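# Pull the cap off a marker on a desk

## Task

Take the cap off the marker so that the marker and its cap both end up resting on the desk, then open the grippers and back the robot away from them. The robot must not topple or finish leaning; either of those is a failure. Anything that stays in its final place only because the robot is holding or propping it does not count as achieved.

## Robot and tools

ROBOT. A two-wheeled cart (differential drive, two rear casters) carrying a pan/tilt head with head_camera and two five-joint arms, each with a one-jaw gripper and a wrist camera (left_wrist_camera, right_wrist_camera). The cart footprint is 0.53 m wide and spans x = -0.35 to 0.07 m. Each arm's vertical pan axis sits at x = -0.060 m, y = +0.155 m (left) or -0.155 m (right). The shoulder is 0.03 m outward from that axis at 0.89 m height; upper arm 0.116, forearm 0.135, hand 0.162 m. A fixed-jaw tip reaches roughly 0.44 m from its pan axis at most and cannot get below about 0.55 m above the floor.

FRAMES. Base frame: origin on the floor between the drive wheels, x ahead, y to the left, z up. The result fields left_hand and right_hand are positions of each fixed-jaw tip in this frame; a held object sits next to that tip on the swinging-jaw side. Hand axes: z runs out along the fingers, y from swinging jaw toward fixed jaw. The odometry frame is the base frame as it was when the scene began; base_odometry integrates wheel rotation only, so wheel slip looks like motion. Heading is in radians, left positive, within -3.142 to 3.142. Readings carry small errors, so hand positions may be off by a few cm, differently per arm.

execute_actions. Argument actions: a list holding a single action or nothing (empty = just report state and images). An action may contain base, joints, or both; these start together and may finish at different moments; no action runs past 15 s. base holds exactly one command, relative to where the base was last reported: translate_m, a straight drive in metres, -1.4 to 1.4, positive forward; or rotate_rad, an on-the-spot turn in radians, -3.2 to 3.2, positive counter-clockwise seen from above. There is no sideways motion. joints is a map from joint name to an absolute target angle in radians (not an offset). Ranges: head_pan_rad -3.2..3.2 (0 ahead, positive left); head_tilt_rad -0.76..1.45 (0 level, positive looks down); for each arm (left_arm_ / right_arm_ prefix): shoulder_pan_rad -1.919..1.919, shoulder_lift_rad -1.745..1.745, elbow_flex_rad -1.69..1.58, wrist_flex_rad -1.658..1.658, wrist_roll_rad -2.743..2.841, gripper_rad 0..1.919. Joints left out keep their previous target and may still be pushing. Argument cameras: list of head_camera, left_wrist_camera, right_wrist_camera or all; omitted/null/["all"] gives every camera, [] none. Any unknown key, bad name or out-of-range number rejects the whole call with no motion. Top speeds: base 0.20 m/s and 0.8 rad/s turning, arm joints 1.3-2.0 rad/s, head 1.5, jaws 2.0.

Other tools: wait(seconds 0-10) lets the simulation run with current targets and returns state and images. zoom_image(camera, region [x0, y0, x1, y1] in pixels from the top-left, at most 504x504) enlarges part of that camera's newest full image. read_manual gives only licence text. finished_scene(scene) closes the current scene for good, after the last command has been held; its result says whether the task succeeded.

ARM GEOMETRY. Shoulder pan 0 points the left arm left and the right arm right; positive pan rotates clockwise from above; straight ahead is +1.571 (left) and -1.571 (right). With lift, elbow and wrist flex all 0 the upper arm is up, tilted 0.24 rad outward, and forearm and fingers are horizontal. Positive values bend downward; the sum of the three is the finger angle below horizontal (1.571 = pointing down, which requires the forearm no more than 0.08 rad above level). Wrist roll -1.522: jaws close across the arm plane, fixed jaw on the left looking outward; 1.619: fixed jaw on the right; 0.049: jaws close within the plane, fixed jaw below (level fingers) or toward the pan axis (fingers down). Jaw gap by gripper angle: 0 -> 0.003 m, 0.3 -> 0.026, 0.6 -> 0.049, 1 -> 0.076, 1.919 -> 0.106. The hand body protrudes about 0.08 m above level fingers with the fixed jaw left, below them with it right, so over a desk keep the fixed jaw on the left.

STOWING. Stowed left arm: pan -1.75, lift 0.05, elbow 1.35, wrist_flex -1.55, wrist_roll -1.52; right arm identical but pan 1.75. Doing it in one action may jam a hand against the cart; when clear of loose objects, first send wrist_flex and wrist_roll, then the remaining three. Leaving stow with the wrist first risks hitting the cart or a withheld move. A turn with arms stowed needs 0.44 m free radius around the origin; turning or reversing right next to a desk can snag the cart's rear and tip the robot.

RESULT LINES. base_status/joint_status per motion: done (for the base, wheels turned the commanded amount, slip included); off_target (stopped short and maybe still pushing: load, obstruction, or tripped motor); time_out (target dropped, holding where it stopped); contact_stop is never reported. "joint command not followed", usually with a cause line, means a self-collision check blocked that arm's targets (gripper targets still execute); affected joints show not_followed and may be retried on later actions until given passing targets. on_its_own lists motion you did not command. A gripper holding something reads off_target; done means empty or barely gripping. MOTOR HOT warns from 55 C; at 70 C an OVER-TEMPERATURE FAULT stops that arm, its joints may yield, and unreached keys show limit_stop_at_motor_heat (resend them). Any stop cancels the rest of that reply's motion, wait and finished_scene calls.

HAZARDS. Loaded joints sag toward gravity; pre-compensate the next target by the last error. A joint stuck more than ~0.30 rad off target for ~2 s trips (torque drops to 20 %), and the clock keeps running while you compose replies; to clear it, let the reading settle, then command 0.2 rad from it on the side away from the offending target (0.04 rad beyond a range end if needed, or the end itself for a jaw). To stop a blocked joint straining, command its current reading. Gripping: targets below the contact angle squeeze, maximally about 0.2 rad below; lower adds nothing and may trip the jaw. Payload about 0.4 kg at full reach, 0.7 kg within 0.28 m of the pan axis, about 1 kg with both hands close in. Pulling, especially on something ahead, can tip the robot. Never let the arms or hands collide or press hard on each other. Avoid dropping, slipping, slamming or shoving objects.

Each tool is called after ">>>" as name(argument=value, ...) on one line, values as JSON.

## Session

>>> execute_actions(actions=[{"joints":{"head_tilt_rad":0.4}}])

Scene clock: 1.07 s.
base_odometry: x=+0.000 y=+0.000 heading=+0.000 (m, m, rad; odometry frame)
base_status: not commanded
joint_positions: head_pan_rad=-0.032 head_tilt_rad=+0.393 left_arm_shoulder_pan_rad=-1.776 left_arm_shoulder_lift_rad=+0.076 left_arm_elbow_flex_rad=+1.337 left_arm_wrist_flex_rad=-1.583 left_arm_wrist_roll_rad=-1.528 left_arm_gripper_rad=+1.920 right_arm_shoulder_pan_rad=+1.763 right_arm_shoulder_lift_rad=+0.065 right_arm_elbow_flex_rad=+1.364 right_arm_wrist_flex_rad=-1.491 right_arm_wrist_roll_rad=-1.530 right_arm_gripper_rad=+1.920
joint_status: all done
left_hand: x=-0.3046 y=+0.0961 z=+0.8987 quat_wxyz=(-0.081, -0.641, -0.064, +0.760) (m; base frame)
right_hand: x=-0.3069 y=-0.1149 z=+0.8815 quat_wxyz=(-0.067, +0.681, -0.068, -0.726) (m; base frame)
pictures: head_camera, left_wrist_camera, right_wrist_camera
Images, in order (width x height): head_camera 644x476, left_wrist_camera 644x476, right_wrist_camera 644x476.

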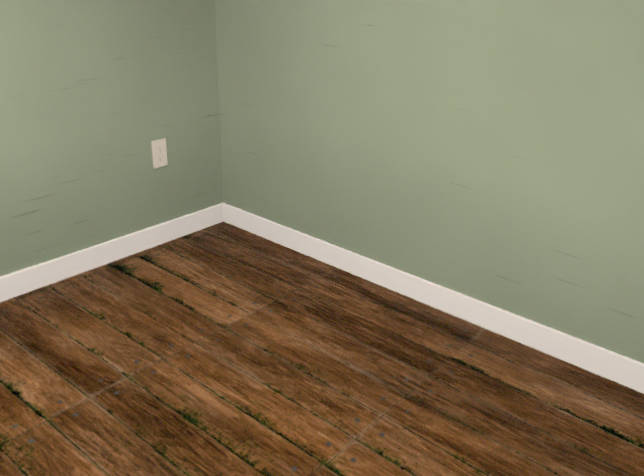

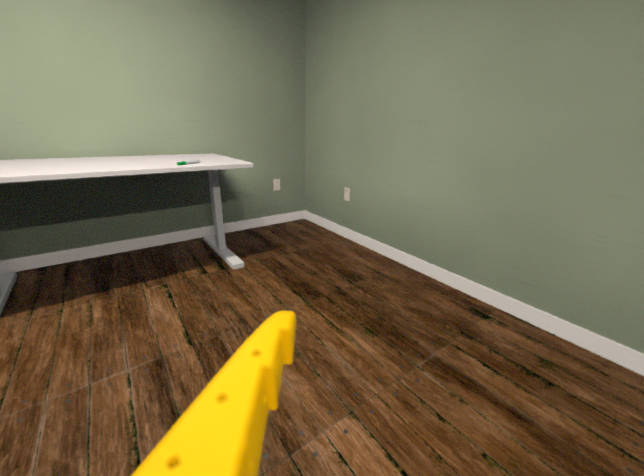

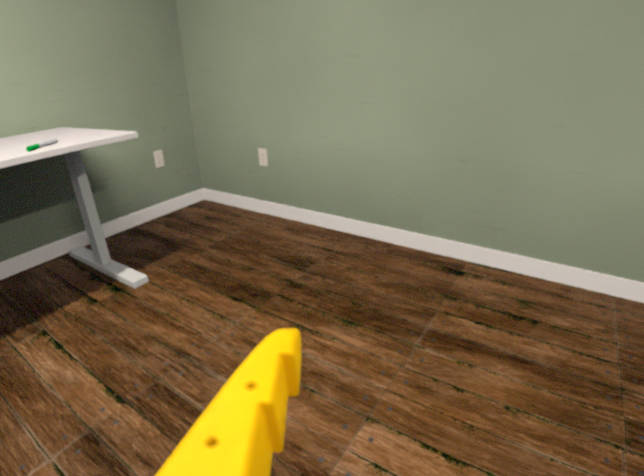

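Desk is behind, slightly to the right.

>>> execute_actions(actions=[{"base":{"rotate_rad":-2.7},"joints":{"head_tilt_rad":0.3}}], cameras=["head_camera"])

Scene clock: 7.23 s.
base_odometry: x=-0.001 y=+0.000 heading=-2.699 (m, m, rad; odometry frame)
base_status: done
joint_positions: head_pan_rad=-0.032 head_tilt_rad=+0.313 left_arm_shoulder_pan_rad=-1.776 left_arm_shoulder_lift_rad=+0.076 left_arm_elbow_flex_rad=+1.337 left_arm_wrist_flex_rad=-1.583 left_arm_wrist_roll_rad=-1.528 left_arm_gripper_rad=+1.920 right_arm_shoulder_pan_rad=+1.763 right_arm_shoulder_lift_rad=+0.065 right_arm_elbow_flex_rad=+1.364 right_arm_wrist_flex_rad=-1.491 right_arm_wrist_roll_rad=-1.530 right_arm_gripper_rad=+1.920
joint_status: all done
left_hand: x=-0.3046 y=+0.0961 z=+0.8987 quat_wxyz=(-0.081, -0.641, -0.064, +0.760) (m; base frame)
right_hand: x=-0.3069 y=-0.1149 z=+0.8815 quat_wxyz=(-0.067, +0.681, -0.068, -0.726) (m; base frame)
pictures: head_camera
Images, in order (width x height): head_camera 644x476.

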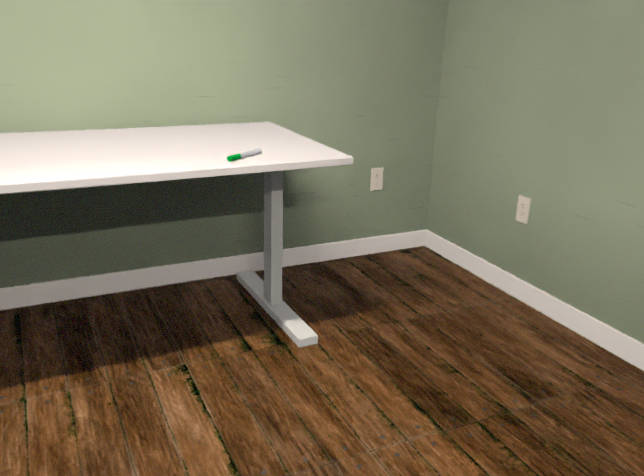

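>>> execute_actions(actions=[{"base":{"rotate_rad":-0.4}}], cameras=[])

>>> execute_actions(actions=[{"base":{"translate_m":1.1}}], cameras=[])

>>> execute_actions(actions=[{"base":{"rotate_rad":0.85}}], cameras=[])

>>> execute_actions(actions=[{"base":{"translate_m":0.7},"joints":{"head_tilt_rad":0.75,"head_pan_rad":0}}], cameras=["head_camera"])

Scene clock: 16.43 s.
base_odometry: x=+0.000 y=+0.000 heading=-3.098 (m, m, rad; odometry frame)
base_status: done
joint_positions: head_pan_rad=-0.032 head_tilt_rad=+0.313 left_arm_shoulder_pan_rad=-1.776 left_arm_shoulder_lift_rad=+0.076 left_arm_elbow_flex_rad=+1.337 left_arm_wrist_flex_rad=-1.583 left_arm_wrist_roll_rad=-1.528 left_arm_gripper_rad=+1.920 right_arm_shoulder_pan_rad=+1.763 right_arm_shoulder_lift_rad=+0.065 right_arm_elbow_flex_rad=+1.364 right_arm_wrist_flex_rad=-1.491 right_arm_wrist_roll_rad=-1.530 right_arm_gripper_rad=+1.920
joint_status: not commanded
left_hand: x=-0.3046 y=+0.0961 z=+0.8987 quat_wxyz=(-0.081, -0.641, -0.064, +0.760) (m; base frame)
right_hand: x=-0.3069 y=-0.1149 z=+0.8815 quat_wxyz=(-0.067, +0.681, -0.068, -0.726) (m; base frame)
pictures: none
No camera images: the call's "cameras" was empty. Leave "cameras" out to get every camera's image.

Scene clock: 22.77 s.
base_odometry: x=-1.099 y=-0.046 heading=-3.098 (m, m, rad; odometry frame)
base_status: done
joint_positions: head_pan_rad=-0.032 head_tilt_rad=+0.313 left_arm_shoulder_pan_rad=-1.776 left_arm_shoulder_lift_rad=+0.076 left_arm_elbow_flex_rad=+1.337 left_arm_wrist_flex_rad=-1.583 left_arm_wrist_roll_rad=-1.528 left_arm_gripper_rad=+1.920 right_arm_shoulder_pan_rad=+1.763 right_arm_shoulder_lift_rad=+0.065 right_arm_elbow_flex_rad=+1.364 right_arm_wrist_flex_rad=-1.491 right_arm_wrist_roll_rad=-1.530 right_arm_gripper_rad=+1.920
joint_status: not commanded
left_hand: x=-0.3046 y=+0.0961 z=+0.8987 quat_wxyz=(-0.081, -0.641, -0.064, +0.760) (m; base frame)
right_hand: x=-0.3069 y=-0.1149 z=+0.8815 quat_wxyz=(-0.067, +0.681, -0.068, -0.726) (m; base frame)
pictures: none
No camera images: the call's "cameras" was empty. Leave "cameras" out to get every camera's image.

Scene clock: 24.53 s.
base_odometry: x=-1.099 y=-0.046 heading=-2.249 (m, m, rad; odometry frame)
base_status: done
joint_positions: head_pan_rad=-0.032 head_tilt_rad=+0.313 left_arm_shoulder_pan_rad=-1.776 left_arm_shoulder_lift_rad=+0.076 left_arm_elbow_flex_rad=+1.337 left_arm_wrist_flex_rad=-1.583 left_arm_wrist_roll_rad=-1.528 left_arm_gripper_rad=+1.920 right_arm_shoulder_pan_rad=+1.763 right_arm_shoulder_lift_rad=+0.065 right_arm_elbow_flex_rad=+1.364 right_arm_wrist_flex_rad=-1.491 right_arm_wrist_roll_rad=-1.530 right_arm_gripper_rad=+1.920
joint_status: not commanded
left_hand: x=-0.3046 y=+0.0961 z=+0.8987 quat_wxyz=(-0.081, -0.641, -0.064, +0.760) (m; base frame)
right_hand: x=-0.3069 y=-0.1149 z=+0.8815 quat_wxyz=(-0.067, +0.681, -0.068, -0.726) (m; base frame)
pictures: none
No camera images: the call's "cameras" was empty. Leave "cameras" out to get every camera's image.

Scene clock: 28.87 s.
base_odometry: x=-1.537 y=-0.592 heading=-2.248 (m, m, rad; odometry frame)
base_status: done
joint_positions: head_pan_rad=-0.010 head_tilt_rad=+0.745 left_arm_shoulder_pan_rad=-1.776 left_arm_shoulder_lift_rad=+0.076 left_arm_elbow_flex_rad=+1.337 left_arm_wrist_flex_rad=-1.583 left_arm_wrist_roll_rad=-1.528 left_arm_gripper_rad=+1.920 right_arm_shoulder_pan_rad=+1.763 right_arm_shoulder_lift_rad=+0.065 right_arm_elbow_flex_rad=+1.364 right_arm_wrist_flex_rad=-1.491 right_arm_wrist_roll_rad=-1.530 right_arm_gripper_rad=+1.920
joint_status: all done
left_hand: x=-0.3046 y=+0.0961 z=+0.8987 quat_wxyz=(-0.081, -0.641, -0.064, +0.760) (m; base frame)
right_hand: x=-0.3069 y=-0.1149 z=+0.8815 quat_wxyz=(-0.067, +0.681, -0.068, -0.726) (m; base frame)
pictures: head_camera
Images, in order (width x height): head_camera 644x476.

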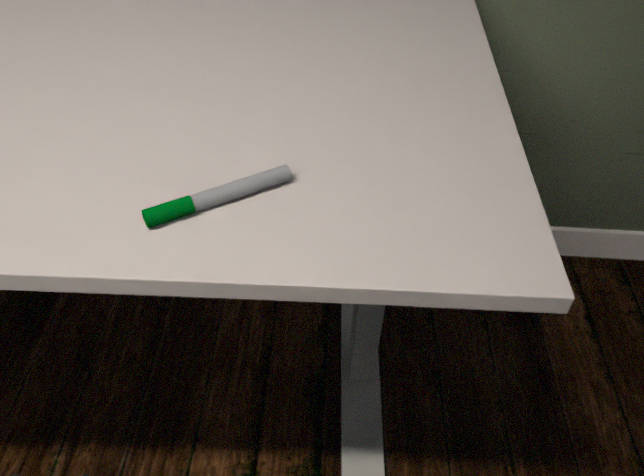

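>>> execute_actions(actions=[{"base":{"rotate_rad":0.25},"joints":{"right_arm_shoulder_pan_rad":-1.9,"right_arm_shoulder_lift_rad":0.5,"right_arm_elbow_flex_rad":-0.4,"left_arm_shoulder_pan_rad":1.5,"left_arm_shoulder_lift_rad":0.2,"left_arm_elbow_flex_rad":-0.4}}], cameras=[])

>>> execute_actions(actions=[{"base":{"translate_m":0.25},"joints":{"head_tilt_rad":1.1,"right_arm_wrist_flex_rad":1.1,"right_arm_wrist_roll_rad":2.83,"right_arm_gripper_rad":0.7,"left_arm_wrist_flex_rad":0.7,"left_arm_wrist_roll_rad":0.4,"left_arm_gripper_rad":0.8}}], cameras=["head_camera","right_wrist_camera"])

Scene clock: 40.03 s.
base_odometry: x=-1.537 y=-0.592 heading=-2.000 (m, m, rad; odometry frame)
base_status: done
joint_positions: head_pan_rad=-0.010 head_tilt_rad=+0.745 left_arm_shoulder_pan_rad=+1.490 left_arm_shoulder_lift_rad=+0.214 left_arm_elbow_flex_rad=-0.368 left_arm_wrist_flex_rad=-1.583 left_arm_wrist_roll_rad=-1.528 left_arm_gripper_rad=+1.920 right_arm_shoulder_pan_rad=-1.890 right_arm_shoulder_lift_rad=+0.518 right_arm_elbow_flex_rad=-0.366 right_arm_wrist_flex_rad=-1.491 right_arm_wrist_roll_rad=-1.530 right_arm_gripper_rad=+1.920
joint_status: all done
left_hand: x=+0.1267 y=+0.1779 z=+1.1822 quat_wxyz=(+0.996, +0.003, -0.082, +0.043) (m; base frame)
right_hand: x=+0.2049 y=-0.0594 z=+1.1190 quat_wxyz=(+0.980, -0.018, +0.114, +0.162) (m; base frame)
pictures: none
No camera images: the call's "cameras" was empty. Leave "cameras" out to get every camera's image.

Scene clock: 44.13 s.
base_odometry: x=-1.641 y=-0.820 heading=-1.999 (m, m, rad; odometry frame)
base_status: done
joint_positions: head_pan_rad=-0.010 head_tilt_rad=+1.095 left_arm_shoulder_pan_rad=+1.490 left_arm_shoulder_lift_rad=+0.220 left_arm_elbow_flex_rad=-0.369 left_arm_wrist_flex_rad=+0.697 left_arm_wrist_roll_rad=+0.392 left_arm_gripper_rad=+0.811 right_arm_shoulder_pan_rad=-1.890 right_arm_shoulder_lift_rad=+0.524 right_arm_elbow_flex_rad=-0.366 right_arm_wrist_flex_rad=+1.095 right_arm_wrist_roll_rad=+2.823 right_arm_gripper_rad=+0.711
joint_status: all done
left_hand: x=+0.2872 y=+0.1802 z=+0.9330 quat_wxyz=(+0.298, -0.733, +0.473, -0.388) (m; base frame)
right_hand: x=+0.2279 y=-0.0629 z=+0.8113 quat_wxyz=(-0.068, -0.715, -0.681, -0.143) (m; base frame)
pictures: head_camera, right_wrist_camera
Images, in order (width x height): head_camera 644x476, right_wrist_camera 644x476.

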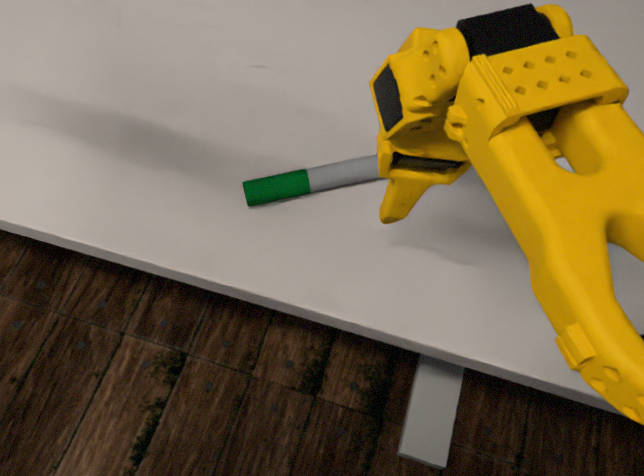

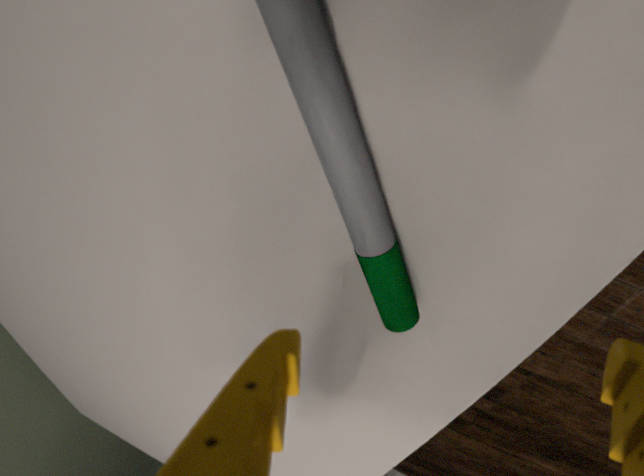

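>>> execute_actions(actions=[{"joints":{"right_arm_shoulder_lift_rad":0.8,"right_arm_elbow_flex_rad":-0.42,"right_arm_wrist_flex_rad":0.92}}], cameras=["head_camera","right_wrist_camera"])

Scene clock: 48.17 s.
base_odometry: x=-1.641 y=-0.820 heading=-1.999 (m, m, rad; odometry frame)
base_status: not commanded
joint_positions: head_pan_rad=-0.010 head_tilt_rad=+1.095 left_arm_shoulder_pan_rad=+1.490 left_arm_shoulder_lift_rad=+0.220 left_arm_elbow_flex_rad=-0.369 left_arm_wrist_flex_rad=+0.697 left_arm_wrist_roll_rad=+0.392 left_arm_gripper_rad=+0.811 right_arm_shoulder_pan_rad=-1.890 right_arm_shoulder_lift_rad=+0.821 right_arm_elbow_flex_rad=-0.386 right_arm_wrist_flex_rad=+0.929 right_arm_wrist_roll_rad=+2.823 right_arm_gripper_rad=+0.711
joint_status: all done
left_hand: x=+0.2872 y=+0.1802 z=+0.9330 quat_wxyz=(+0.298, -0.733, +0.473, -0.388) (m; base frame)
right_hand: x=+0.2225 y=-0.0647 z=+0.7424 quat_wxyz=(-0.044, -0.720, -0.686, -0.093) (m; base frame)
pictures: head_camera, right_wrist_camera
Images, in order (width x height): head_camera 644x476, right_wrist_camera 644x476.

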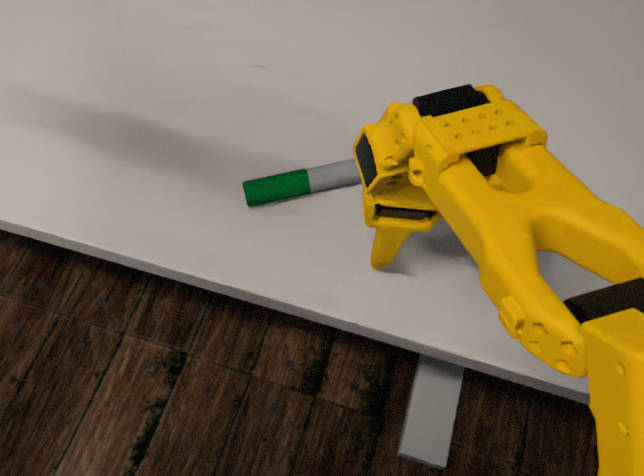

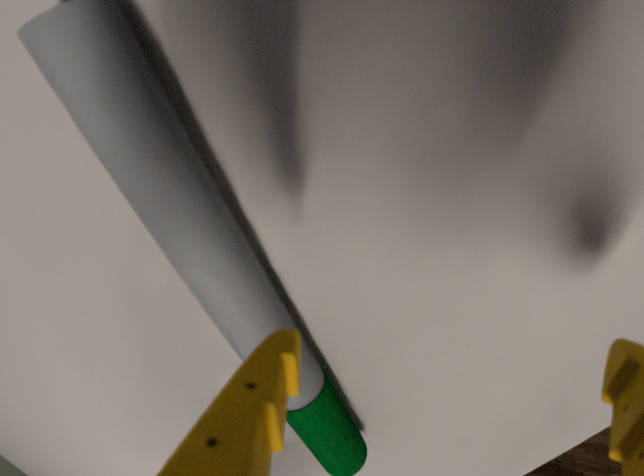

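Need ~4 cm forward.

>>> execute_actions(actions=[{"base":{"translate_m":0.04}}], cameras=[])

>>> execute_actions(actions=[{"joints":{"right_arm_shoulder_lift_rad":0.94,"right_arm_wrist_flex_rad":0.83}}], cameras=["right_wrist_camera"])

>>> execute_actions(actions=[{"joints":{"right_arm_gripper_rad":0.05}}], cameras=["head_camera","right_wrist_camera"])

Scene clock: 55.90 s.
base_odometry: x=-1.658 y=-0.857 heading=-1.999 (m, m, rad; odometry frame)
base_status: done
joint_positions: head_pan_rad=-0.010 head_tilt_rad=+1.095 left_arm_shoulder_pan_rad=+1.490 left_arm_shoulder_lift_rad=+0.220 left_arm_elbow_flex_rad=-0.369 left_arm_wrist_flex_rad=+0.697 left_arm_wrist_roll_rad=+0.392 left_arm_gripper_rad=+0.811 right_arm_shoulder_pan_rad=-1.890 right_arm_shoulder_lift_rad=+0.821 right_arm_elbow_flex_rad=-0.388 right_arm_wrist_flex_rad=+0.928 right_arm_wrist_roll_rad=+2.823 right_arm_gripper_rad=+0.711
joint_status: not commanded
left_hand: x=+0.2872 y=+0.1802 z=+0.9330 quat_wxyz=(+0.298, -0.733, +0.473, -0.388) (m; base frame)
right_hand: x=+0.2230 y=-0.0645 z=+0.7427 quat_wxyz=(-0.045, -0.720, -0.686, -0.094) (m; base frame)
pictures: none
No camera images: the call's "cameras" was empty. Leave "cameras" out to get every camera's image.

Scene clock: 56.63 s.
base_odometry: x=-1.658 y=-0.857 heading=-1.999 (m, m, rad; odometry frame)
base_status: not commanded
joint_positions: head_pan_rad=-0.010 head_tilt_rad=+1.095 left_arm_shoulder_pan_rad=+1.490 left_arm_shoulder_lift_rad=+0.220 left_arm_elbow_flex_rad=-0.369 left_arm_wrist_flex_rad=+0.697 left_arm_wrist_roll_rad=+0.392 left_arm_gripper_rad=+0.811 right_arm_shoulder_pan_rad=-1.890 right_arm_shoulder_lift_rad=+0.918 right_arm_elbow_flex_rad=-0.414 right_arm_wrist_flex_rad=+0.850 right_arm_wrist_roll_rad=+2.823 right_arm_gripper_rad=+0.711
joint_status: all done
left_hand: x=+0.2872 y=+0.1802 z=+0.9330 quat_wxyz=(+0.298, -0.733, +0.473, -0.388) (m; base frame)
right_hand: x=+0.2251 y=-0.0638 z=+0.7244 quat_wxyz=(-0.046, -0.720, -0.686, -0.098) (m; base frame)
pictures: right_wrist_camera
Images, in order (width x height): right_wrist_camera 644x476.

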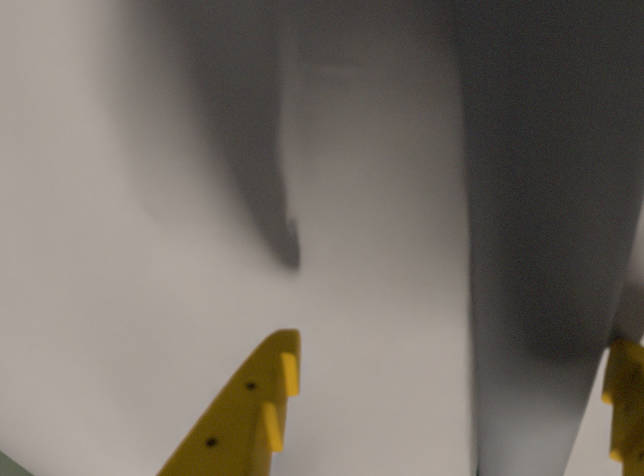

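Scene clock: 57.50 s.
base_odometry: x=-1.658 y=-0.857 heading=-1.999 (m, m, rad; odometry frame)
base_status: not commanded
joint_positions: head_pan_rad=-0.010 head_tilt_rad=+1.095 left_arm_shoulder_pan_rad=+1.490 left_arm_shoulder_lift_rad=+0.220 left_arm_elbow_flex_rad=-0.369 left_arm_wrist_flex_rad=+0.697 left_arm_wrist_roll_rad=+0.392 left_arm_gripper_rad=+0.811 right_arm_shoulder_pan_rad=-1.893 right_arm_shoulder_lift_rad=+0.936 right_arm_elbow_flex_rad=-0.417 right_arm_wrist_flex_rad=+0.836 right_arm_wrist_roll_rad=+2.823 right_arm_gripper_rad=+0.206
joint_status: right_arm_gripper_rad off_target (ended at +0.206, target +0.050)
left_hand: x=+0.2872 y=+0.1802 z=+0.9330 quat_wxyz=(+0.298, -0.733, +0.473, -0.388) (m; base frame)
right_hand: x=+0.2244 y=-0.0630 z=+0.7205 quat_wxyz=(-0.046, -0.719, -0.687, -0.097) (m; base frame)
pictures: head_camera, right_wrist_camera
Images, in order (width x height): head_camera 644x476, right_wrist_camera 644x476.

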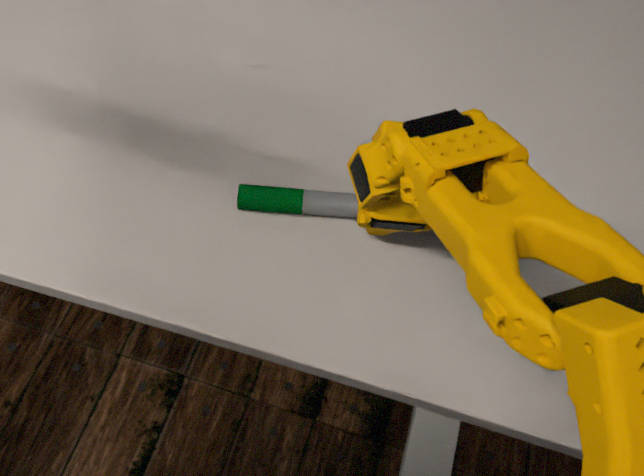

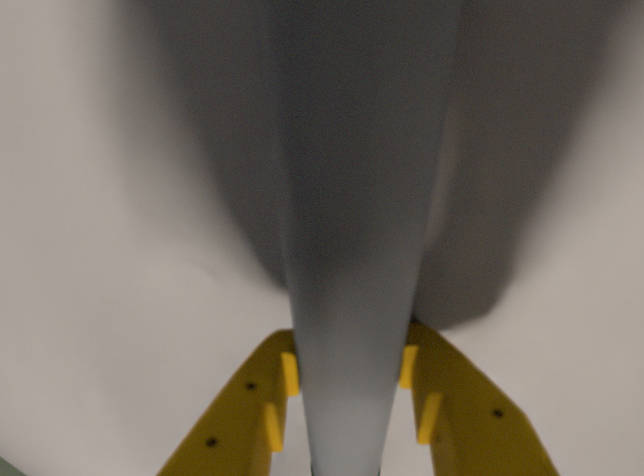

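Repeat the sequence; cap sticks out ~3cm more, so left starts farther.

>>> execute_actions(actions=[{"joints":{"right_arm_shoulder_lift_rad":0.8,"right_arm_elbow_flex_rad":-0.55,"right_arm_wrist_flex_rad":0.85}}], cameras=[])

>>> execute_actions(actions=[{"joints":{"right_arm_shoulder_lift_rad":0.86,"right_arm_elbow_flex_rad":-0.72,"right_arm_wrist_flex_rad":0.62,"head_tilt_rad":0.95,"left_arm_shoulder_pan_rad":1.62,"left_arm_shoulder_lift_rad":0.9,"left_arm_elbow_flex_rad":-0.72,"left_arm_wrist_flex_rad":0.62}}], cameras=[])

>>> execute_actions(actions=[{"joints":{"left_arm_shoulder_pan_rad":1.84}}], cameras=["head_camera","left_wrist_camera"])

Scene clock: 64.20 s.
base_odometry: x=-1.658 y=-0.857 heading=-1.999 (m, m, rad; odometry frame)
base_status: not commanded
joint_positions: head_pan_rad=-0.010 head_tilt_rad=+1.095 left_arm_shoulder_pan_rad=+1.490 left_arm_shoulder_lift_rad=+0.220 left_arm_elbow_flex_rad=-0.369 left_arm_wrist_flex_rad=+0.697 left_arm_wrist_roll_rad=+0.392 left_arm_gripper_rad=+0.811 right_arm_shoulder_pan_rad=-1.893 right_arm_shoulder_lift_rad=+0.869 right_arm_elbow_flex_rad=-0.513 right_arm_wrist_flex_rad=+0.847 right_arm_wrist_roll_rad=+2.823 right_arm_gripper_rad=+0.206
joint_status: all done
left_hand: x=+0.2872 y=+0.1802 z=+0.9330 quat_wxyz=(+0.298, -0.733, +0.473, -0.388) (m; base frame)
right_hand: x=+0.2516 y=-0.0540 z=+0.7562 quat_wxyz=(-0.078, -0.711, -0.679, -0.166) (m; base frame)
pictures: none
No camera images: the call's "cameras" was empty. Leave "cameras" out to get every camera's image.

Scene clock: 65.50 s.
base_odometry: x=-1.658 y=-0.857 heading=-1.999 (m, m, rad; odometry frame)
base_status: not commanded
joint_positions: head_pan_rad=-0.010 head_tilt_rad=+0.965 left_arm_shoulder_pan_rad=+1.611 left_arm_shoulder_lift_rad=+0.924 left_arm_elbow_flex_rad=-0.680 left_arm_wrist_flex_rad=+0.634 left_arm_wrist_roll_rad=+0.392 left_arm_gripper_rad=+0.811 right_arm_shoulder_pan_rad=-1.893 right_arm_shoulder_lift_rad=+0.890 right_arm_elbow_flex_rad=-0.679 right_arm_wrist_flex_rad=+0.635 right_arm_wrist_roll_rad=+2.823 right_arm_gripper_rad=+0.206
joint_status: all done
left_hand: x=+0.3058 y=+0.1373 z=+0.7838 quat_wxyz=(+0.190, -0.758, +0.557, -0.282) (m; base frame)
right_hand: x=+0.3018 y=-0.0372 z=+0.8046 quat_wxyz=(-0.151, -0.676, -0.646, -0.321) (m; base frame)
pictures: none
No camera images: the call's "cameras" was empty. Leave "cameras" out to get every camera's image.

Scene clock: 66.27 s.
base_odometry: x=-1.658 y=-0.857 heading=-1.999 (m, m, rad; odometry frame)
base_status: not commanded
joint_positions: head_pan_rad=-0.010 head_tilt_rad=+0.965 left_arm_shoulder_pan_rad=+1.792 left_arm_shoulder_lift_rad=+0.924 left_arm_elbow_flex_rad=-0.684 left_arm_wrist_flex_rad=+0.633 left_arm_wrist_roll_rad=+0.394 left_arm_gripper_rad=+0.811 right_arm_shoulder_pan_rad=-1.890 right_arm_shoulder_lift_rad=+0.895 right_arm_elbow_flex_rad=-0.679 right_arm_wrist_flex_rad=+0.635 right_arm_wrist_roll_rad=+2.823 right_arm_gripper_rad=+0.206
joint_status: left_arm_shoulder_pan_rad off_target (ended at +1.793, target +1.840)
left_hand: x=+0.2973 y=+0.0716 z=+0.7846 quat_wxyz=(+0.165, -0.704, +0.622, -0.300) (m; base frame)
right_hand: x=+0.3018 y=-0.0385 z=+0.8030 quat_wxyz=(-0.151, -0.678, -0.646, -0.318) (m; base frame)
pictures: head_camera, left_wrist_camera
Images, in order (width x height): head_camera 644x476, left_wrist_camera 644x476.

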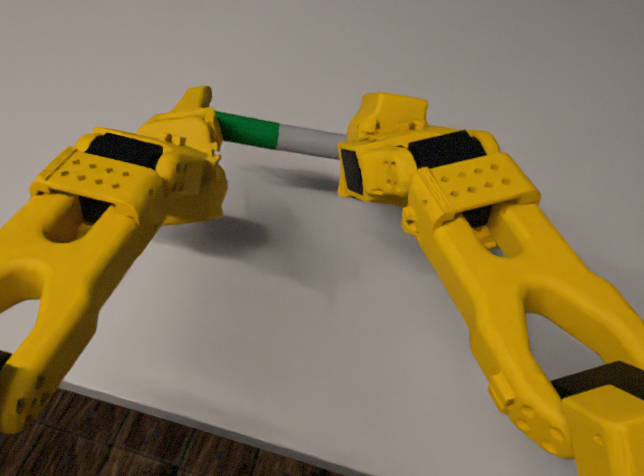

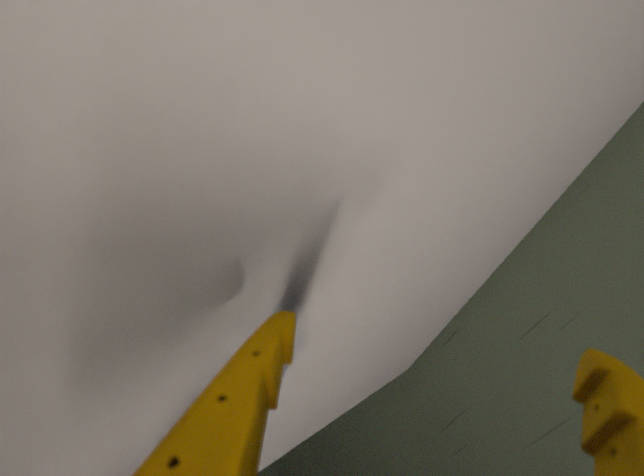

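>>> execute_actions(actions=[{"joints":{"left_arm_shoulder_pan_rad":1.7,"left_arm_shoulder_lift_rad":0.68,"left_arm_elbow_flex_rad":-0.5,"left_arm_wrist_flex_rad":0.62}}], cameras=[])

>>> execute_actions(actions=[{"joints":{"left_arm_shoulder_pan_rad":1.88}}], cameras=["head_camera","left_wrist_camera"])

Scene clock: 71.60 s.
base_odometry: x=-1.658 y=-0.857 heading=-1.999 (m, m, rad; odometry frame)
base_status: not commanded
joint_positions: head_pan_rad=-0.010 head_tilt_rad=+0.965 left_arm_shoulder_pan_rad=+1.710 left_arm_shoulder_lift_rad=+0.737 left_arm_elbow_flex_rad=-0.495 left_arm_wrist_flex_rad=+0.633 left_arm_wrist_roll_rad=+0.394 left_arm_gripper_rad=+0.811 right_arm_shoulder_pan_rad=-1.891 right_arm_shoulder_lift_rad=+0.895 right_arm_elbow_flex_rad=-0.679 right_arm_wrist_flex_rad=+0.635 right_arm_wrist_roll_rad=+2.823 right_arm_gripper_rad=+0.206
joint_status: all done
left_hand: x=+0.2924 y=+0.1024 z=+0.8033 quat_wxyz=(+0.176, -0.729, +0.593, -0.292) (m; base frame)
right_hand: x=+0.3016 y=-0.0379 z=+0.8030 quat_wxyz=(-0.151, -0.677, -0.646, -0.318) (m; base frame)
pictures: none
No camera images: the call's "cameras" was empty. Leave "cameras" out to get every camera's image.

Scene clock: 72.43 s.
base_odometry: x=-1.658 y=-0.857 heading=-1.999 (m, m, rad; odometry frame)
base_status: not commanded
joint_positions: head_pan_rad=-0.010 head_tilt_rad=+0.965 left_arm_shoulder_pan_rad=+1.870 left_arm_shoulder_lift_rad=+0.737 left_arm_elbow_flex_rad=-0.495 left_arm_wrist_flex_rad=+0.633 left_arm_wrist_roll_rad=+0.394 left_arm_gripper_rad=+0.811 right_arm_shoulder_pan_rad=-1.891 right_arm_shoulder_lift_rad=+0.895 right_arm_elbow_flex_rad=-0.679 right_arm_wrist_flex_rad=+0.635 right_arm_wrist_roll_rad=+2.823 right_arm_gripper_rad=+0.206
joint_status: all done
left_hand: x=+0.2795 y=+0.0470 z=+0.8033 quat_wxyz=(+0.152, -0.680, +0.649, -0.305) (m; base frame)
right_hand: x=+0.3016 y=-0.0379 z=+0.8030 quat_wxyz=(-0.151, -0.677, -0.646, -0.318) (m; base frame)
pictures: head_camera, left_wrist_camera
Images, in order (width x height): head_camera 644x476, left_wrist_camera 644x476.

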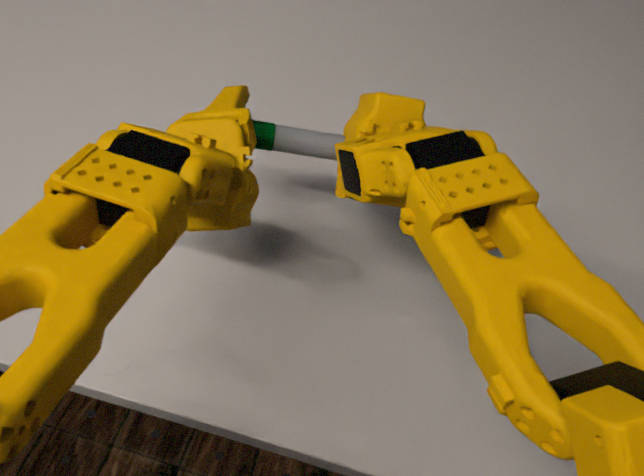

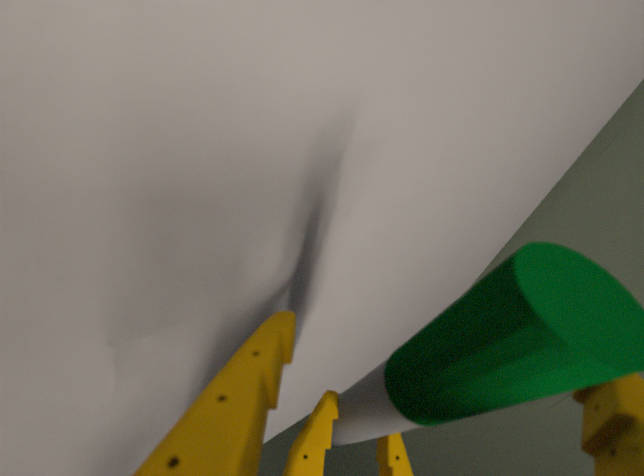

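>>> execute_actions(actions=[{"joints":{"left_arm_gripper_rad":0.05}}], cameras=[])

>>> execute_actions(actions=[{"joints":{"left_arm_shoulder_pan_rad":1.68,"right_arm_shoulder_pan_rad":-1.8}}], cameras=["head_camera"])

Scene clock: 76.40 s.
base_odometry: x=-1.658 y=-0.857 heading=-1.999 (m, m, rad; odometry frame)
base_status: not commanded
joint_positions: head_pan_rad=-0.010 head_tilt_rad=+0.965 left_arm_shoulder_pan_rad=+1.870 left_arm_shoulder_lift_rad=+0.706 left_arm_elbow_flex_rad=-0.496 left_arm_wrist_flex_rad=+0.620 left_arm_wrist_roll_rad=+0.394 left_arm_gripper_rad=+0.217 right_arm_shoulder_pan_rad=-1.899 right_arm_shoulder_lift_rad=+0.918 right_arm_elbow_flex_rad=-0.679 right_arm_wrist_flex_rad=+0.635 right_arm_wrist_roll_rad=+2.829 right_arm_gripper_rad=+0.206
joint_status: left_arm_gripper_rad off_target (ended at +0.217, target +0.050)
left_hand: x=+0.2837 y=+0.0458 z=+0.8150 quat_wxyz=(+0.162, -0.674, +0.644, -0.324) (m; base frame)
right_hand: x=+0.2986 y=-0.0358 z=+0.7950 quat_wxyz=(-0.146, -0.675, -0.654, -0.309) (m; base frame)
pictures: none
No camera images: the call's "cameras" was empty. Leave "cameras" out to get every camera's image.

Scene clock: 77.23 s.
base_odometry: x=-1.658 y=-0.857 heading=-1.999 (m, m, rad; odometry frame)
base_status: not commanded
joint_positions: head_pan_rad=-0.010 head_tilt_rad=+0.965 left_arm_shoulder_pan_rad=+1.689 left_arm_shoulder_lift_rad=+0.706 left_arm_elbow_flex_rad=-0.495 left_arm_wrist_flex_rad=+0.620 left_arm_wrist_roll_rad=+0.394 left_arm_gripper_rad=+0.217 right_arm_shoulder_pan_rad=-1.810 right_arm_shoulder_lift_rad=+0.918 right_arm_elbow_flex_rad=-0.679 right_arm_wrist_flex_rad=+0.635 right_arm_wrist_roll_rad=+2.829 right_arm_gripper_rad=+0.206
joint_status: all done
left_hand: x=+0.2976 y=+0.1094 z=+0.8146 quat_wxyz=(+0.190, -0.730, +0.580, -0.307) (m; base frame)
right_hand: x=+0.3078 y=-0.0681 z=+0.7950 quat_wxyz=(-0.159, -0.704, -0.623, -0.302) (m; base frame)
pictures: head_camera
Images, in order (width x height): head_camera 644x476.

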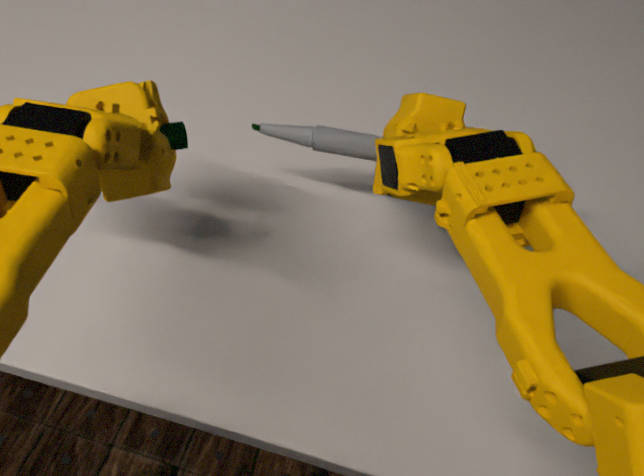

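>>> execute_actions(actions=[{"joints":{"left_arm_shoulder_lift_rad":0.93,"right_arm_shoulder_lift_rad":1.07}}], cameras=[])

>>> execute_actions(actions=[{"joints":{"left_arm_gripper_rad":0.9,"right_arm_gripper_rad":0.9}}], cameras=[])

>>> execute_actions(actions=[{"joints":{"left_arm_shoulder_lift_rad":0.3,"right_arm_shoulder_lift_rad":0.4}}], cameras=["head_camera","left_wrist_camera"])

Scene clock: 82.60 s.
base_odometry: x=-1.658 y=-0.857 heading=-1.999 (m, m, rad; odometry frame)
base_status: not commanded
joint_positions: head_pan_rad=-0.010 head_tilt_rad=+0.965 left_arm_shoulder_pan_rad=+1.689 left_arm_shoulder_lift_rad=+0.953 left_arm_elbow_flex_rad=-0.495 left_arm_wrist_flex_rad=+0.620 left_arm_wrist_roll_rad=+0.394 left_arm_gripper_rad=+0.217 right_arm_shoulder_pan_rad=-1.810 right_arm_shoulder_lift_rad=+1.100 right_arm_elbow_flex_rad=-0.684 right_arm_wrist_flex_rad=+0.633 right_arm_wrist_roll_rad=+2.829 right_arm_gripper_rad=+0.206
joint_status: all done
left_hand: x=+0.2683 y=+0.1129 z=+0.7363 quat_wxyz=(+0.128, -0.759, +0.604, -0.207) (m; base frame)
right_hand: x=+0.2858 y=-0.0735 z=+0.7346 quat_wxyz=(-0.120, -0.724, -0.640, -0.228) (m; base frame)
pictures: none
No camera images: the call's "cameras" was empty. Leave "cameras" out to get every camera's image.

Scene clock: 83.57 s.
base_odometry: x=-1.658 y=-0.857 heading=-1.999 (m, m, rad; odometry frame)
base_status: not commanded
joint_positions: head_pan_rad=-0.010 head_tilt_rad=+0.965 left_arm_shoulder_pan_rad=+1.689 left_arm_shoulder_lift_rad=+0.953 left_arm_elbow_flex_rad=-0.495 left_arm_wrist_flex_rad=+0.620 left_arm_wrist_roll_rad=+0.394 left_arm_gripper_rad=+0.887 right_arm_shoulder_pan_rad=-1.810 right_arm_shoulder_lift_rad=+1.100 right_arm_elbow_flex_rad=-0.705 right_arm_wrist_flex_rad=+0.626 right_arm_wrist_roll_rad=+2.829 right_arm_gripper_rad=+0.886
joint_status: all done
left_hand: x=+0.2683 y=+0.1129 z=+0.7363 quat_wxyz=(+0.128, -0.759, +0.604, -0.207) (m; base frame)
right_hand: x=+0.2906 y=-0.0723 z=+0.7399 quat_wxyz=(-0.127, -0.721, -0.638, -0.240) (m; base frame)
pictures: none
No camera images: the call's "cameras" was empty. Leave "cameras" out to get every camera's image.

Scene clock: 84.77 s.
base_odometry: x=-1.658 y=-0.857 heading=-1.999 (m, m, rad; odometry frame)
base_status: not commanded
joint_positions: head_pan_rad=-0.010 head_tilt_rad=+0.965 left_arm_shoulder_pan_rad=+1.689 left_arm_shoulder_lift_rad=+0.350 left_arm_elbow_flex_rad=-0.493 left_arm_wrist_flex_rad=+0.620 left_arm_wrist_roll_rad=+0.394 left_arm_gripper_rad=+0.888 right_arm_shoulder_pan_rad=-1.810 right_arm_shoulder_lift_rad=+0.461 right_arm_elbow_flex_rad=-0.705 right_arm_wrist_flex_rad=+0.626 right_arm_wrist_roll_rad=+2.829 right_arm_gripper_rad=+0.889
joint_status: all done
left_hand: x=+0.3044 y=+0.1086 z=+0.9342 quat_wxyz=(+0.273, -0.669, +0.532, -0.442) (m; base frame)
right_hand: x=+0.3166 y=-0.0660 z=+0.9672 quat_wxyz=(-0.261, -0.620, -0.549, -0.496) (m; base frame)
pictures: head_camera, left_wrist_camera
Images, in order (width x height): head_camera 644x476, left_wrist_camera 644x476.

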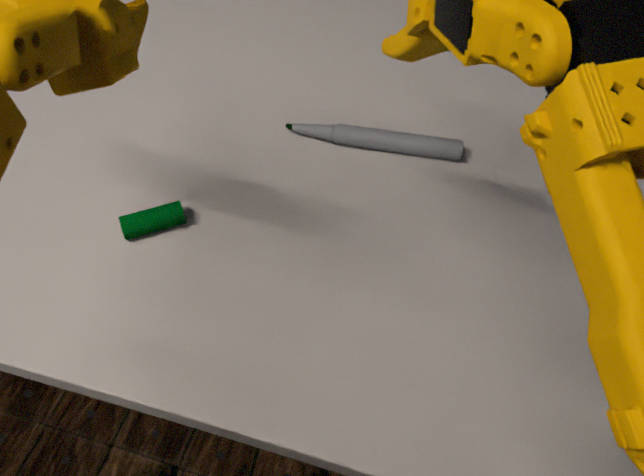

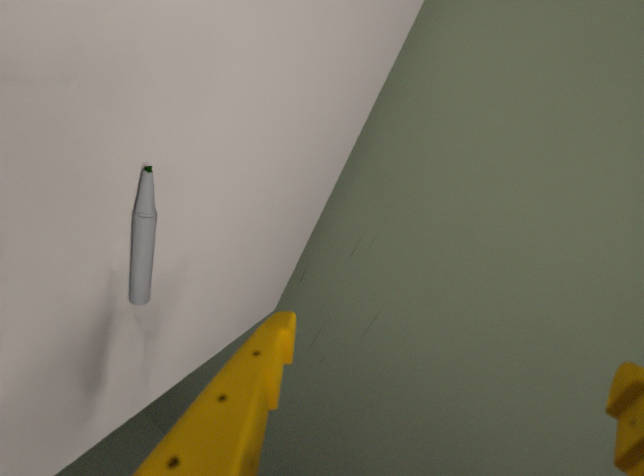

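Cap may be rolling; check.

>>> wait(seconds=2)

Scene clock: 88.33 s.
base_odometry: x=-1.658 y=-0.857 heading=-1.999 (m, m, rad; odometry frame)
base_status: not commanded
joint_positions: head_pan_rad=-0.010 head_tilt_rad=+0.965 left_arm_shoulder_pan_rad=+1.689 left_arm_shoulder_lift_rad=+0.350 left_arm_elbow_flex_rad=-0.493 left_arm_wrist_flex_rad=+0.620 left_arm_wrist_roll_rad=+0.394 left_arm_gripper_rad=+0.888 right_arm_shoulder_pan_rad=-1.810 right_arm_shoulder_lift_rad=+0.461 right_arm_elbow_flex_rad=-0.705 right_arm_wrist_flex_rad=+0.626 right_arm_wrist_roll_rad=+2.829 right_arm_gripper_rad=+0.889
joint_status: all done
left_hand: x=+0.3044 y=+0.1086 z=+0.9342 quat_wxyz=(+0.273, -0.669, +0.532, -0.442) (m; base frame)
right_hand: x=+0.3166 y=-0.0660 z=+0.9672 quat_wxyz=(-0.261, -0.620, -0.549, -0.496) (m; base frame)
wait: 2.00 s; at rest from the start
pictures: head_camera, left_wrist_camera, right_wrist_camera
Images, in order (width x height): head_camera 644x476, left_wrist_camera 644x476, right_wrist_camera 644x476.

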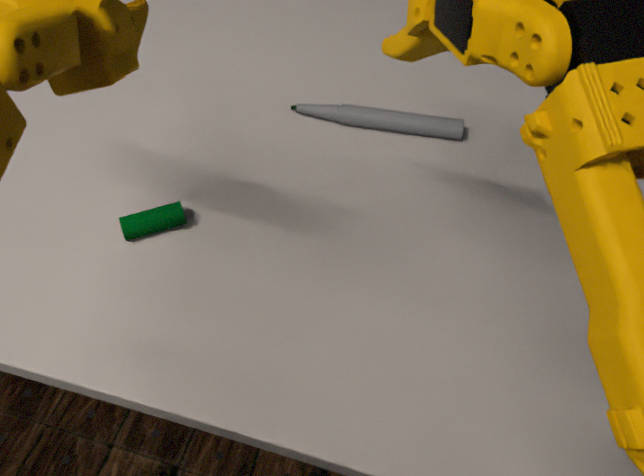

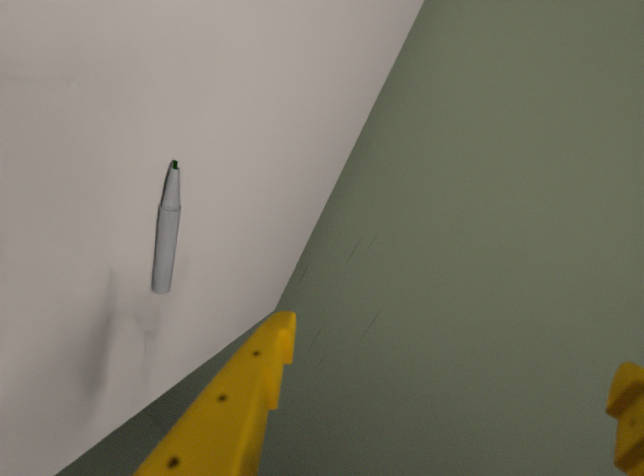

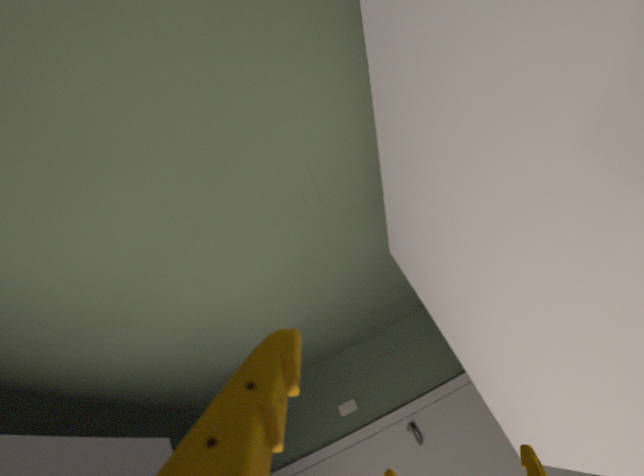

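>>> finished_scene(scene=2)

The scene is finished: the task was done.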